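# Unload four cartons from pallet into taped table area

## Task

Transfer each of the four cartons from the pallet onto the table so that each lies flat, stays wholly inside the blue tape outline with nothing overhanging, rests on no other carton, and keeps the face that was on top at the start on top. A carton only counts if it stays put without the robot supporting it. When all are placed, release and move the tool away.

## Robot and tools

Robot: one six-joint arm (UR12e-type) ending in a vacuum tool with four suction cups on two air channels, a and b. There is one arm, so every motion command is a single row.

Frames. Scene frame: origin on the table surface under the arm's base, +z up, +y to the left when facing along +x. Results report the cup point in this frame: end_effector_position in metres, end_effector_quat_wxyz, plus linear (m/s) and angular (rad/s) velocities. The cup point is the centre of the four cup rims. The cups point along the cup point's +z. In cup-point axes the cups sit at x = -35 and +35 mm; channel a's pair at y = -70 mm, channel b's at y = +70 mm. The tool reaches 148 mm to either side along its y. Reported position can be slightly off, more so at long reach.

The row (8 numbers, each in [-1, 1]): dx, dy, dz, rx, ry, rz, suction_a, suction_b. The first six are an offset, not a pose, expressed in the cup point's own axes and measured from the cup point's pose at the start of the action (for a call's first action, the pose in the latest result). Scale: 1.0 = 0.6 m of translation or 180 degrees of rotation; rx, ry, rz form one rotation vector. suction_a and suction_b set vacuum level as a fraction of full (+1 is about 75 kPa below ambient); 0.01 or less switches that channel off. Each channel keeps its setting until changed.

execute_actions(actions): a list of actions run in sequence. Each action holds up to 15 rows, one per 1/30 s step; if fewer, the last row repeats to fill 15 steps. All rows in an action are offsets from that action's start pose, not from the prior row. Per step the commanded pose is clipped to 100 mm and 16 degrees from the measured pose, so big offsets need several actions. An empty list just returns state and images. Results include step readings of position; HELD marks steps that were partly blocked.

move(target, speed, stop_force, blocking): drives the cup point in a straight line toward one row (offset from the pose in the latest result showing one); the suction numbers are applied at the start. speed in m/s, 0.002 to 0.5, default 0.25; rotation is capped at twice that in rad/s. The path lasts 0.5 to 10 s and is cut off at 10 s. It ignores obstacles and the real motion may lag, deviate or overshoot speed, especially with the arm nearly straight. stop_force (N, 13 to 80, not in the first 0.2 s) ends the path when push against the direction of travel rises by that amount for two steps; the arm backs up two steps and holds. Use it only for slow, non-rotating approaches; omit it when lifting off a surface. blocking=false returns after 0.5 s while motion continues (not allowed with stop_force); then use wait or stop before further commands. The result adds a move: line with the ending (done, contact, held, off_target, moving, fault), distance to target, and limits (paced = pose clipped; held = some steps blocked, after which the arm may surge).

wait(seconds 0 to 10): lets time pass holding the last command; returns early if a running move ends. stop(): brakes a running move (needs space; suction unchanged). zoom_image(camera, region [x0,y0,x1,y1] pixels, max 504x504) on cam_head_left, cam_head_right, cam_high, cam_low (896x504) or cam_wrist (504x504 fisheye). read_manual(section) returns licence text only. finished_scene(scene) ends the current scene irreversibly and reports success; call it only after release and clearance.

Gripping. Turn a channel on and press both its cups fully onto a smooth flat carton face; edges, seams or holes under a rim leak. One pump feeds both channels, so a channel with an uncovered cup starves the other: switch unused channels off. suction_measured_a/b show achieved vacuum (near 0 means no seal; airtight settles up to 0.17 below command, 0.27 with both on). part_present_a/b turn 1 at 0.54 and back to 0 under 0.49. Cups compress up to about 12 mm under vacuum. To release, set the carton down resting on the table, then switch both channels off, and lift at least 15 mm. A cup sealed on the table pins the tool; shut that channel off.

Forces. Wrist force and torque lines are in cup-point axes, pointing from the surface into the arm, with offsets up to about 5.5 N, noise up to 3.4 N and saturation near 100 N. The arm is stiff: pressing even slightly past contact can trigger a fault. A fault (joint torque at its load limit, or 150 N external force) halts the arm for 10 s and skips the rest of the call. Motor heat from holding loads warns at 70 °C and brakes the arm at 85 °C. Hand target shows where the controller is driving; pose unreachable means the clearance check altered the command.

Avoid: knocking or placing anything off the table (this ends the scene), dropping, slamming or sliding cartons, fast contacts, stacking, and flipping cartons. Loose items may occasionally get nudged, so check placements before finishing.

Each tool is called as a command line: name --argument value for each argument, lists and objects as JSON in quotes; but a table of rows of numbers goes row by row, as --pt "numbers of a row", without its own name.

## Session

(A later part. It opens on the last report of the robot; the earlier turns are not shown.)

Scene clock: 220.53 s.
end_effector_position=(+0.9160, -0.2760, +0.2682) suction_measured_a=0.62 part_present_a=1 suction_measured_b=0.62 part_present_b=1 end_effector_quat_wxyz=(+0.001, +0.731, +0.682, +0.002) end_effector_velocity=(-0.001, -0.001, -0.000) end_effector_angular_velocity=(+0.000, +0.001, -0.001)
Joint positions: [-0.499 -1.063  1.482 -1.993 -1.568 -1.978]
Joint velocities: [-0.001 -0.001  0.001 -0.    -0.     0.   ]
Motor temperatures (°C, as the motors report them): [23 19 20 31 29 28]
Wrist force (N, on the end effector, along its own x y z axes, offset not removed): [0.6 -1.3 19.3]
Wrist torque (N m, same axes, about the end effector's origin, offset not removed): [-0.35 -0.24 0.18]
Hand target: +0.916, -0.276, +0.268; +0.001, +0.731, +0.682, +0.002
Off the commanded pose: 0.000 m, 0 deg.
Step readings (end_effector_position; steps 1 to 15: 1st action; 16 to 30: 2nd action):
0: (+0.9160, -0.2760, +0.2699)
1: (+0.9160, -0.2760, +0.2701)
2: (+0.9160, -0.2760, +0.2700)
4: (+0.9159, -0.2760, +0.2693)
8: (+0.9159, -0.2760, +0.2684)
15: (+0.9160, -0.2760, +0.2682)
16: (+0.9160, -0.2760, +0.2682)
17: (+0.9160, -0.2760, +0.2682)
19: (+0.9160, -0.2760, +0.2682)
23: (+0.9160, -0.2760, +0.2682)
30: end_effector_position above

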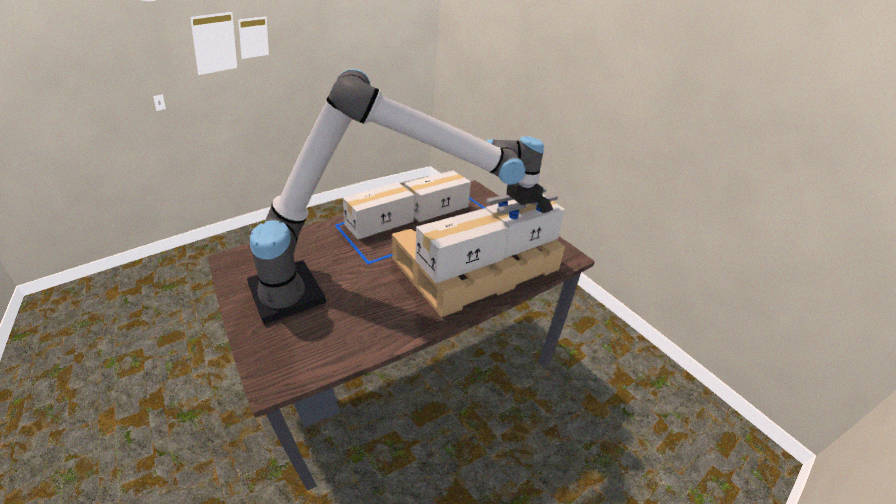

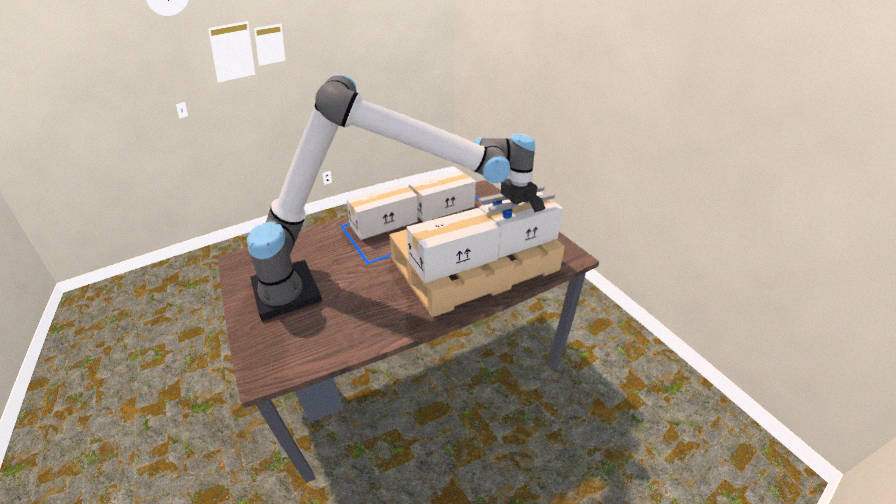

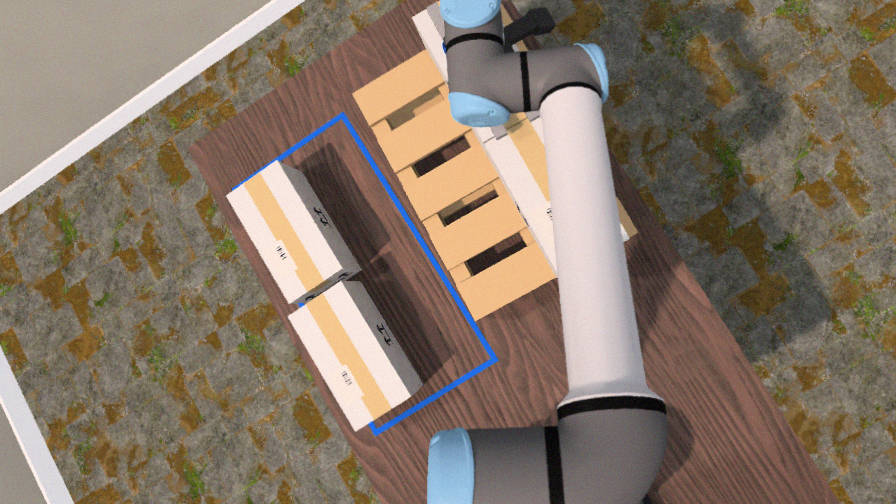

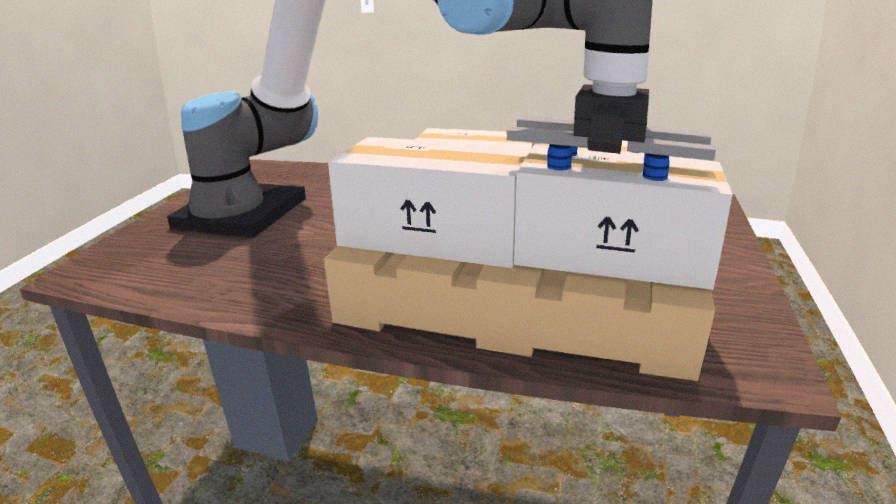

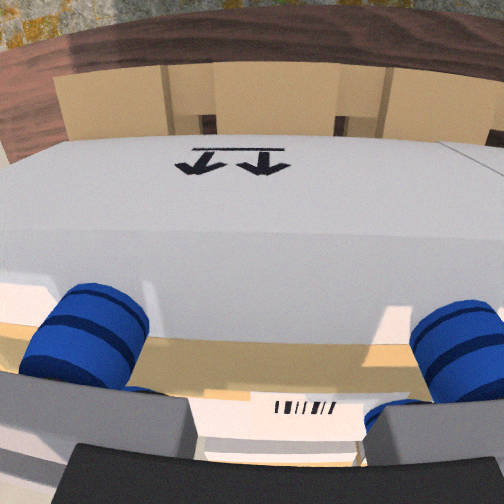

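move --target '[0.283,0.007,-0.05,0,0,0,1,1]' --speed 0.2

move --target '[0.397,-0.0975,0,0,0,-0.022,1,1]' --speed 0.3

Scene clock: 232.63 s.
end_effector_position=(+0.9316, -0.1073, +0.2984) suction_measured_a=0.64 part_present_a=1 suction_measured_b=0.64 part_present_b=1 end_effector_quat_wxyz=(+0.001, +0.731, +0.682, +0.002) end_effector_velocity=(-0.000, +0.002, -0.001) end_effector_angular_velocity=(-0.001, +0.002, -0.002)
Joint positions: [-0.325 -1.112  1.499 -1.962 -1.569 -1.804]
Joint velocities: [ 0.002  0.001 -0.     0.001 -0.001  0.004]
Motor temperatures (°C, as the motors report them): [23 19 20 31 29 28]
Wrist force (N, on the end effector, along its own x y z axes, offset not removed): [-1.2 0.0 17.6]
Wrist torque (N m, same axes, about the end effector's origin, offset not removed): [-0.22 0.13 0.12]
Hand target: +0.932, -0.107, +0.298; +0.001, +0.731, +0.682, +0.002
Off the commanded pose: 0.000 m, 0 deg.
move: done

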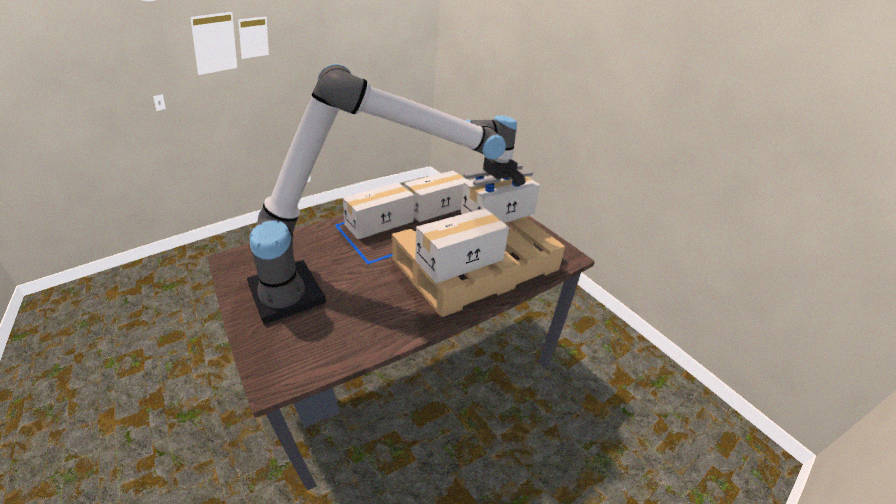

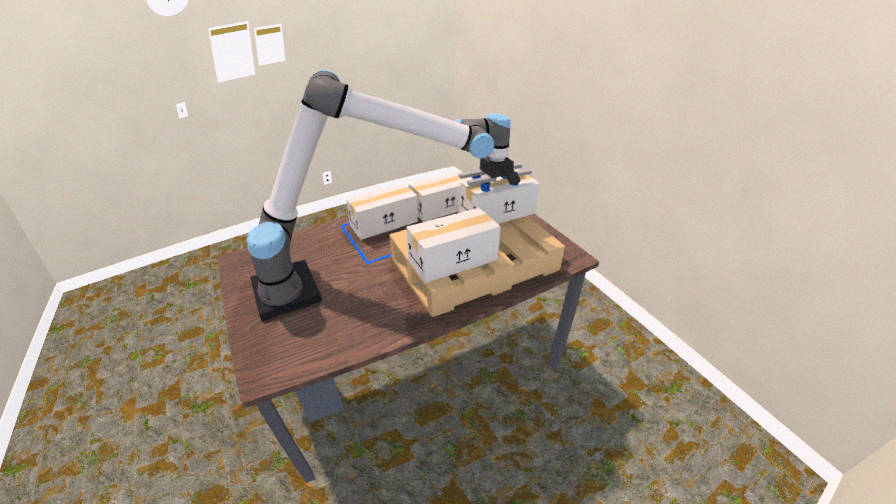

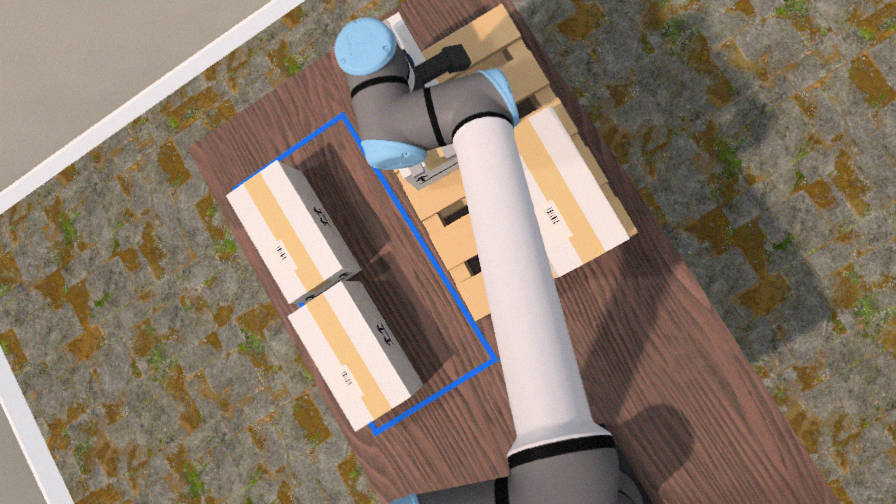

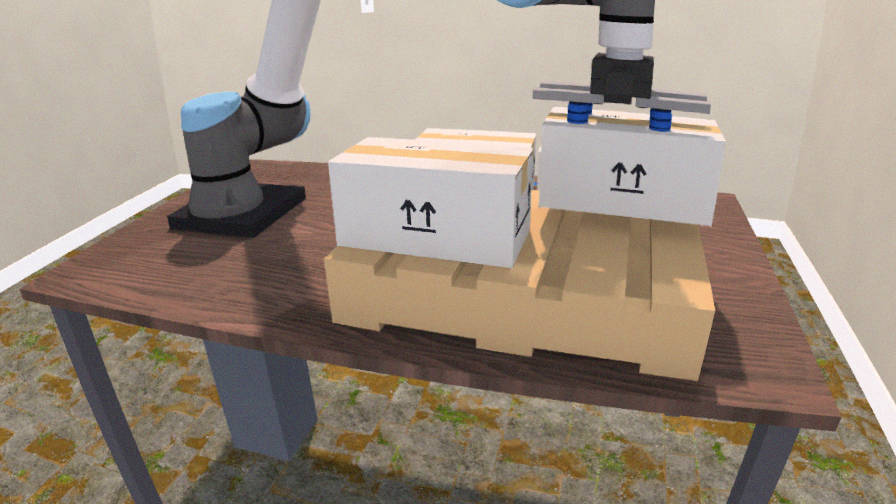

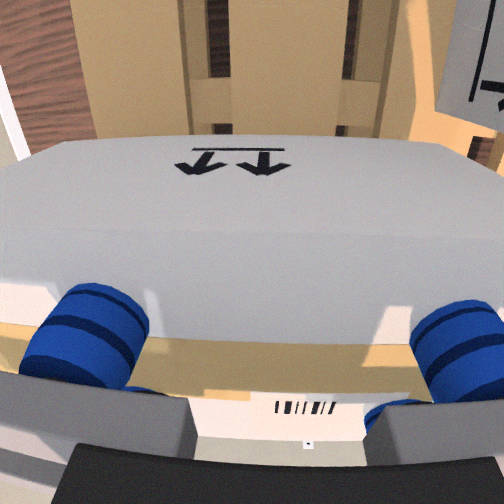

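Scene clock: 234.17 s.
end_effector_position=(+0.8896, +0.1338, +0.2987) suction_measured_a=0.64 part_present_a=1 suction_measured_b=0.64 part_present_b=1 end_effector_quat_wxyz=(+0.001, +0.707, +0.707, +0.002) end_effector_velocity=(+0.000, +0.002, -0.001) end_effector_angular_velocity=(+0.000, +0.001, +0.000)
Joint positions: [-0.069 -1.17   1.586 -1.991 -1.57  -1.617]
Joint velocities: [ 0.003  0.001 -0.001  0.     0.     0.003]
Motor temperatures (°C, as the motors report them): [23 19 20 31 29 28]
Wrist force (N, on the end effector, along its own x y z axes, offset not removed): [-1.0 -4.6 21.4]
Wrist torque (N m, same axes, about the end effector's origin, offset not removed): [-0.78 0.13 0.07]
Hand target: +0.890, +0.134, +0.299; +0.001, +0.707, +0.707, +0.002
Off the commanded pose: 0.001 m, 0 deg.
move: done

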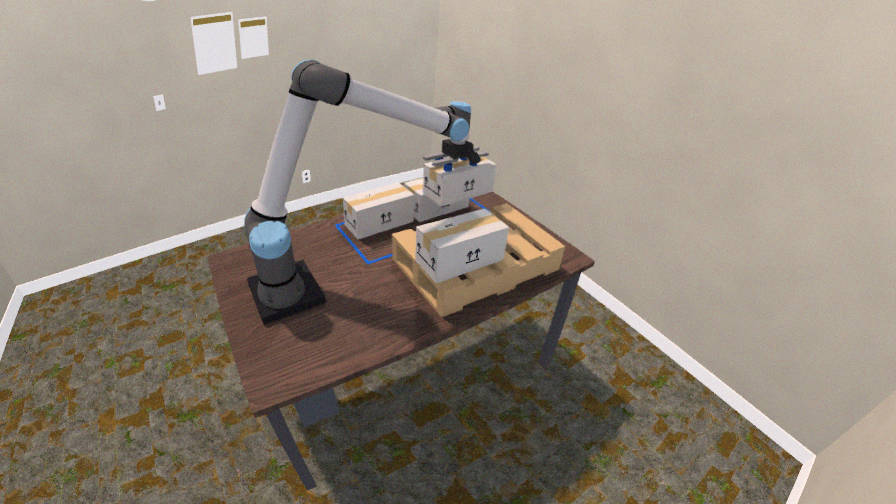

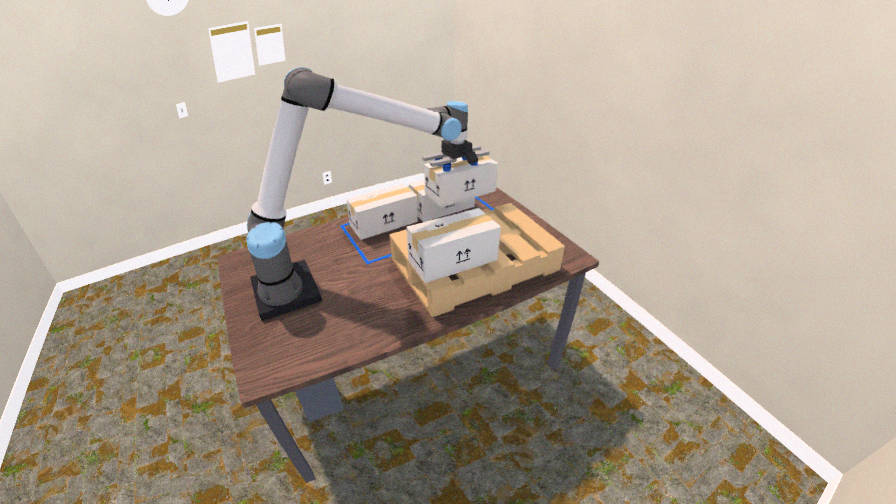

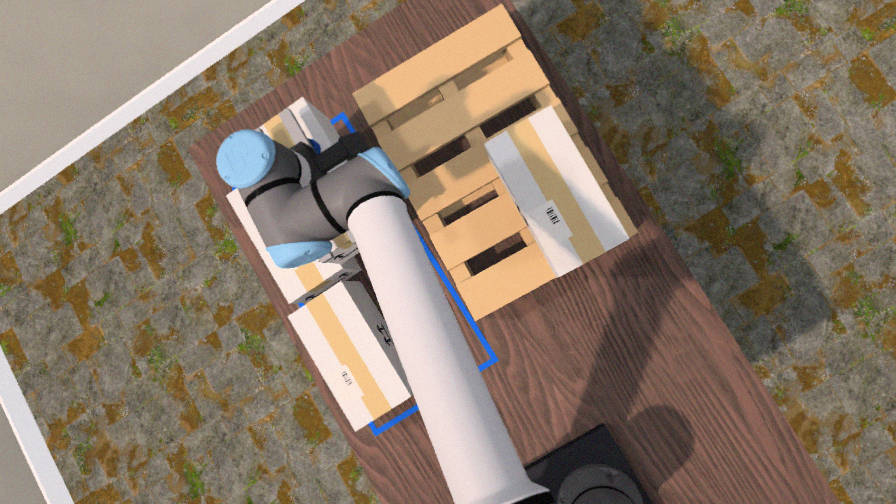

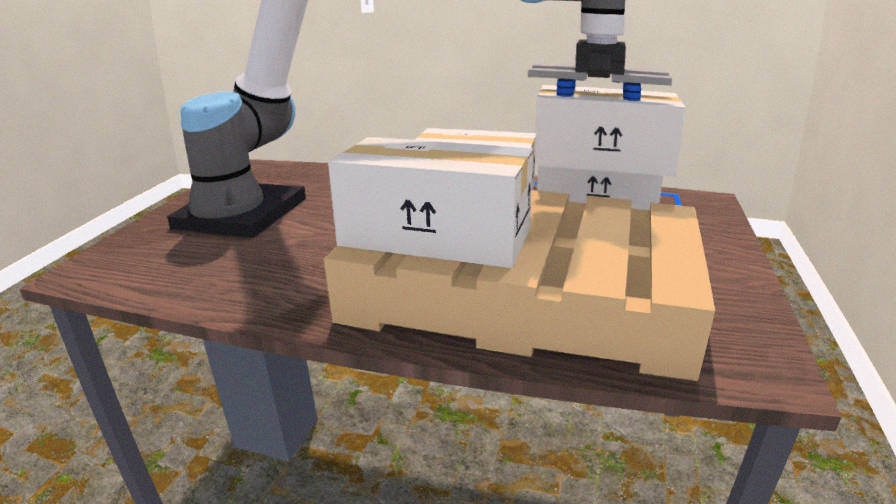

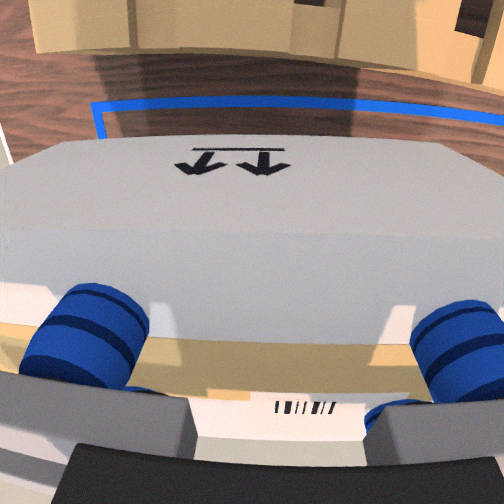

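move --target '[0.003,0,0.262,0,0,0,1,1]' --speed 0.15

move --target '[0,0,0.014,0,0,0,1,1]' --speed 0.004 --stop_force 13

Scene clock: 241.83 s.
end_effector_position=(+0.8901, +0.1359, +0.1419) suction_measured_a=0.64 part_present_a=1 suction_measured_b=0.64 part_present_b=1 end_effector_quat_wxyz=(+0.001, +0.707, +0.707, +0.002) end_effector_velocity=(+0.000, +0.000, -0.003) end_effector_angular_velocity=(-0.001, +0.000, -0.000)
Joint positions: [-0.067 -1.037  1.699 -2.236 -1.57  -1.615]
Joint velocities: [ 0.     0.003  0.001 -0.004 -0.001  0.   ]
Motor temperatures (°C, as the motors report them): [23 19 21 31 29 28]
Wrist force (N, on the end effector, along its own x y z axes, offset not removed): [1.1 -0.5 19.6]
Wrist torque (N m, same axes, about the end effector's origin, offset not removed): [-0.08 -0.27 0.14]
Hand target: +0.890, +0.136, +0.142; +0.001, +0.707, +0.707, +0.002
Off the commanded pose: 0.000 m, 0 deg.
move: done

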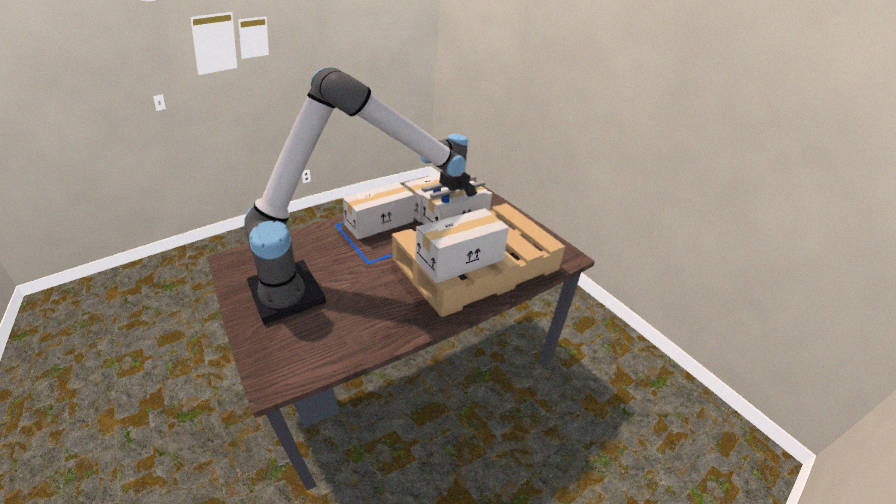

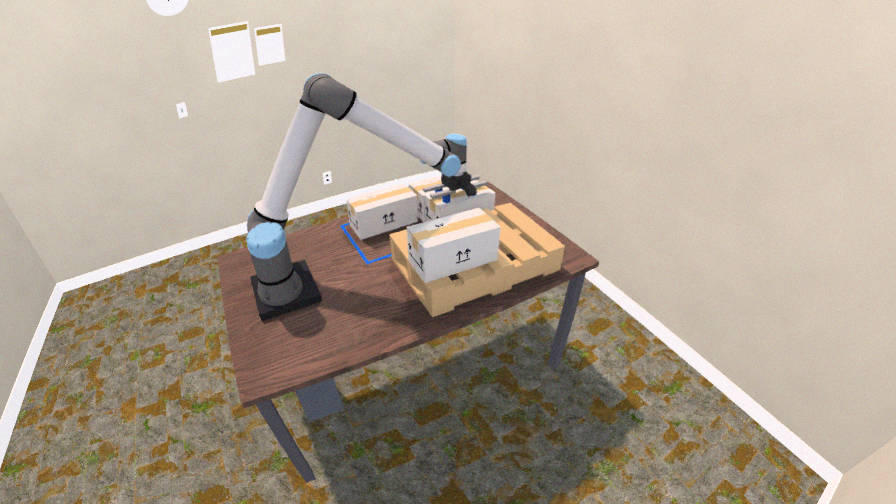

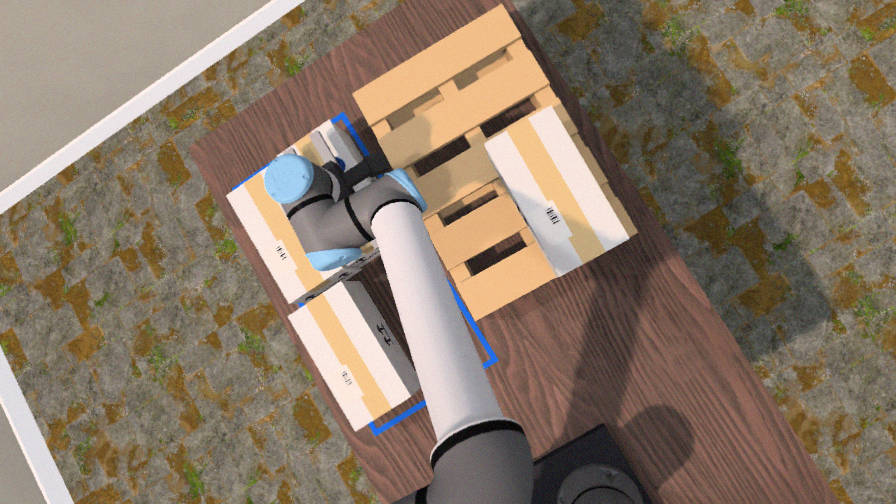

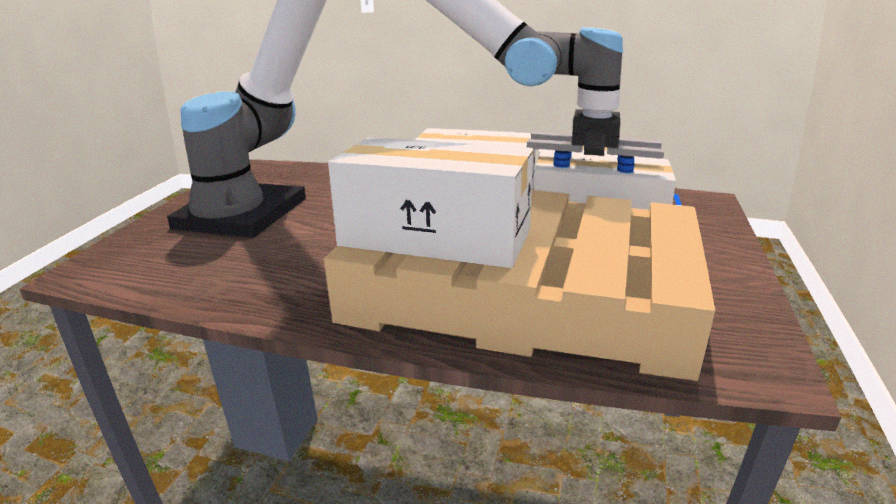

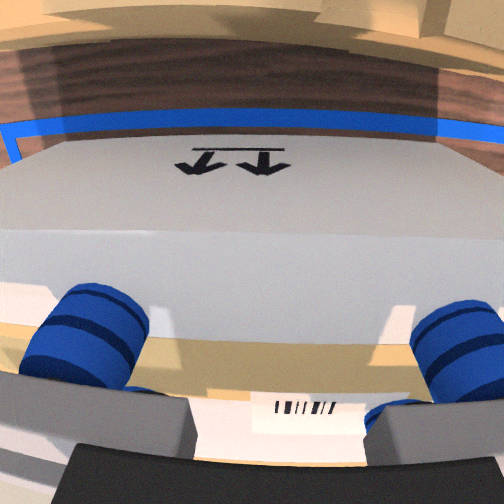

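Scene clock: 243.33 s.
end_effector_position=(+0.8902, +0.1359, +0.1375) suction_measured_a=0.64 part_present_a=1 suction_measured_b=0.64 part_present_b=1 end_effector_quat_wxyz=(+0.001, +0.707, +0.707, +0.002) end_effector_velocity=(-0.000, +0.000, +0.000) end_effector_angular_velocity=(+0.000, +0.002, +0.000)
Joint positions: [-0.067 -1.033  1.701 -2.243 -1.57  -1.615]
Joint velocities: [ 0.     0.    -0.001  0.003 -0.    -0.   ]
Motor temperatures (°C, as the motors report them): [23 19 21 31 29 28]
Wrist force (N, on the end effector, along its own x y z axes, offset not removed): [6.2 -6.2 -13.4]
Wrist torque (N m, same axes, about the end effector's origin, offset not removed): [3.00 -1.42 1.00]
Hand target: +0.890, +0.136, +0.138; +0.001, +0.707, +0.707, +0.002
Off the commanded pose: 0.004 m, 0 deg.
move: contact

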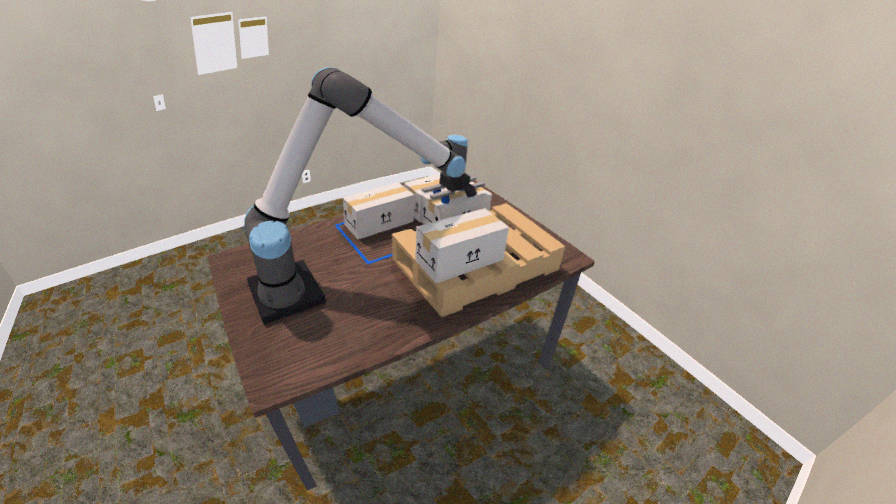

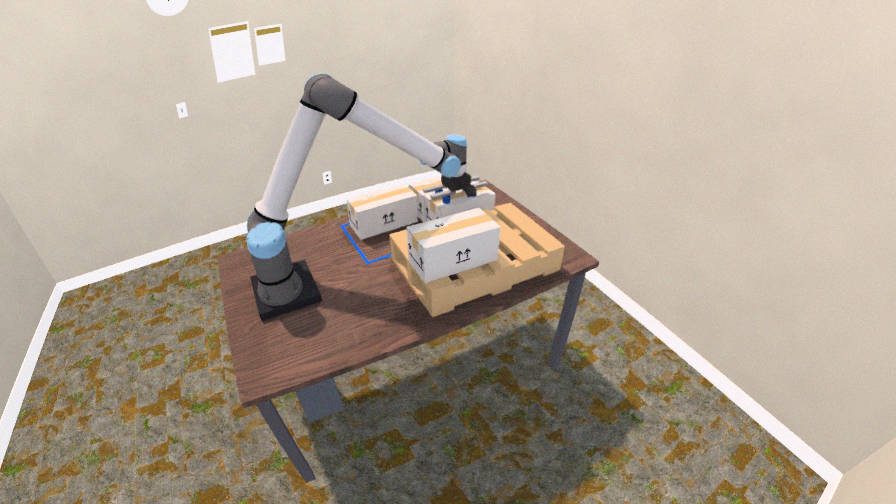

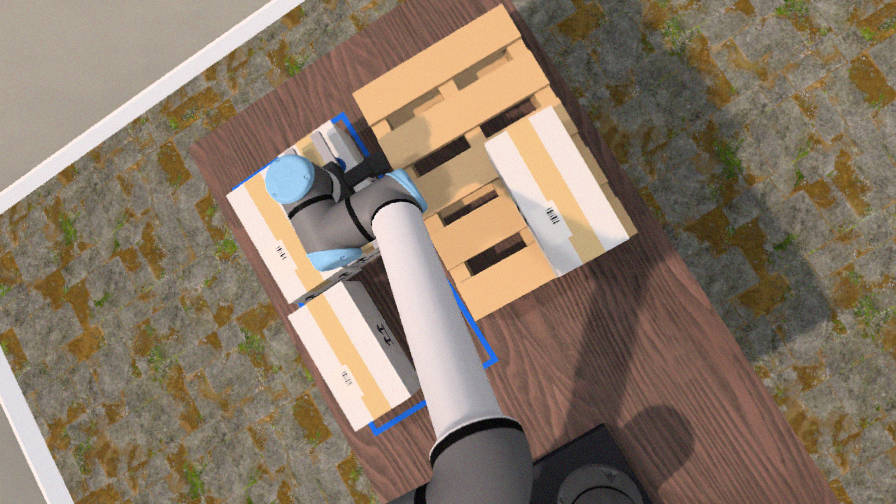

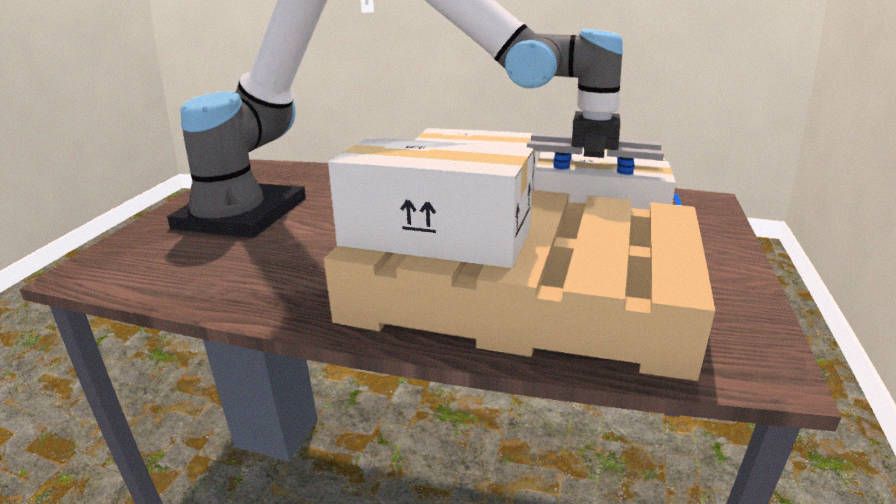

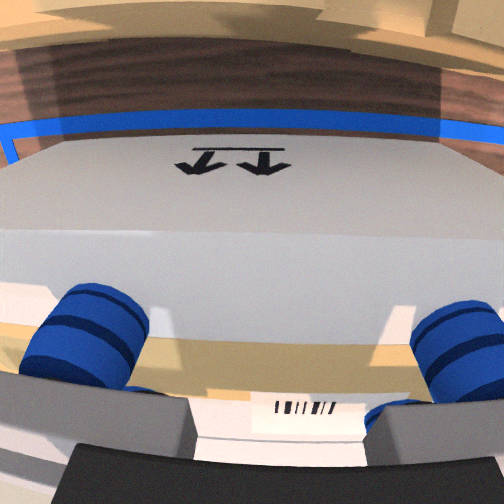

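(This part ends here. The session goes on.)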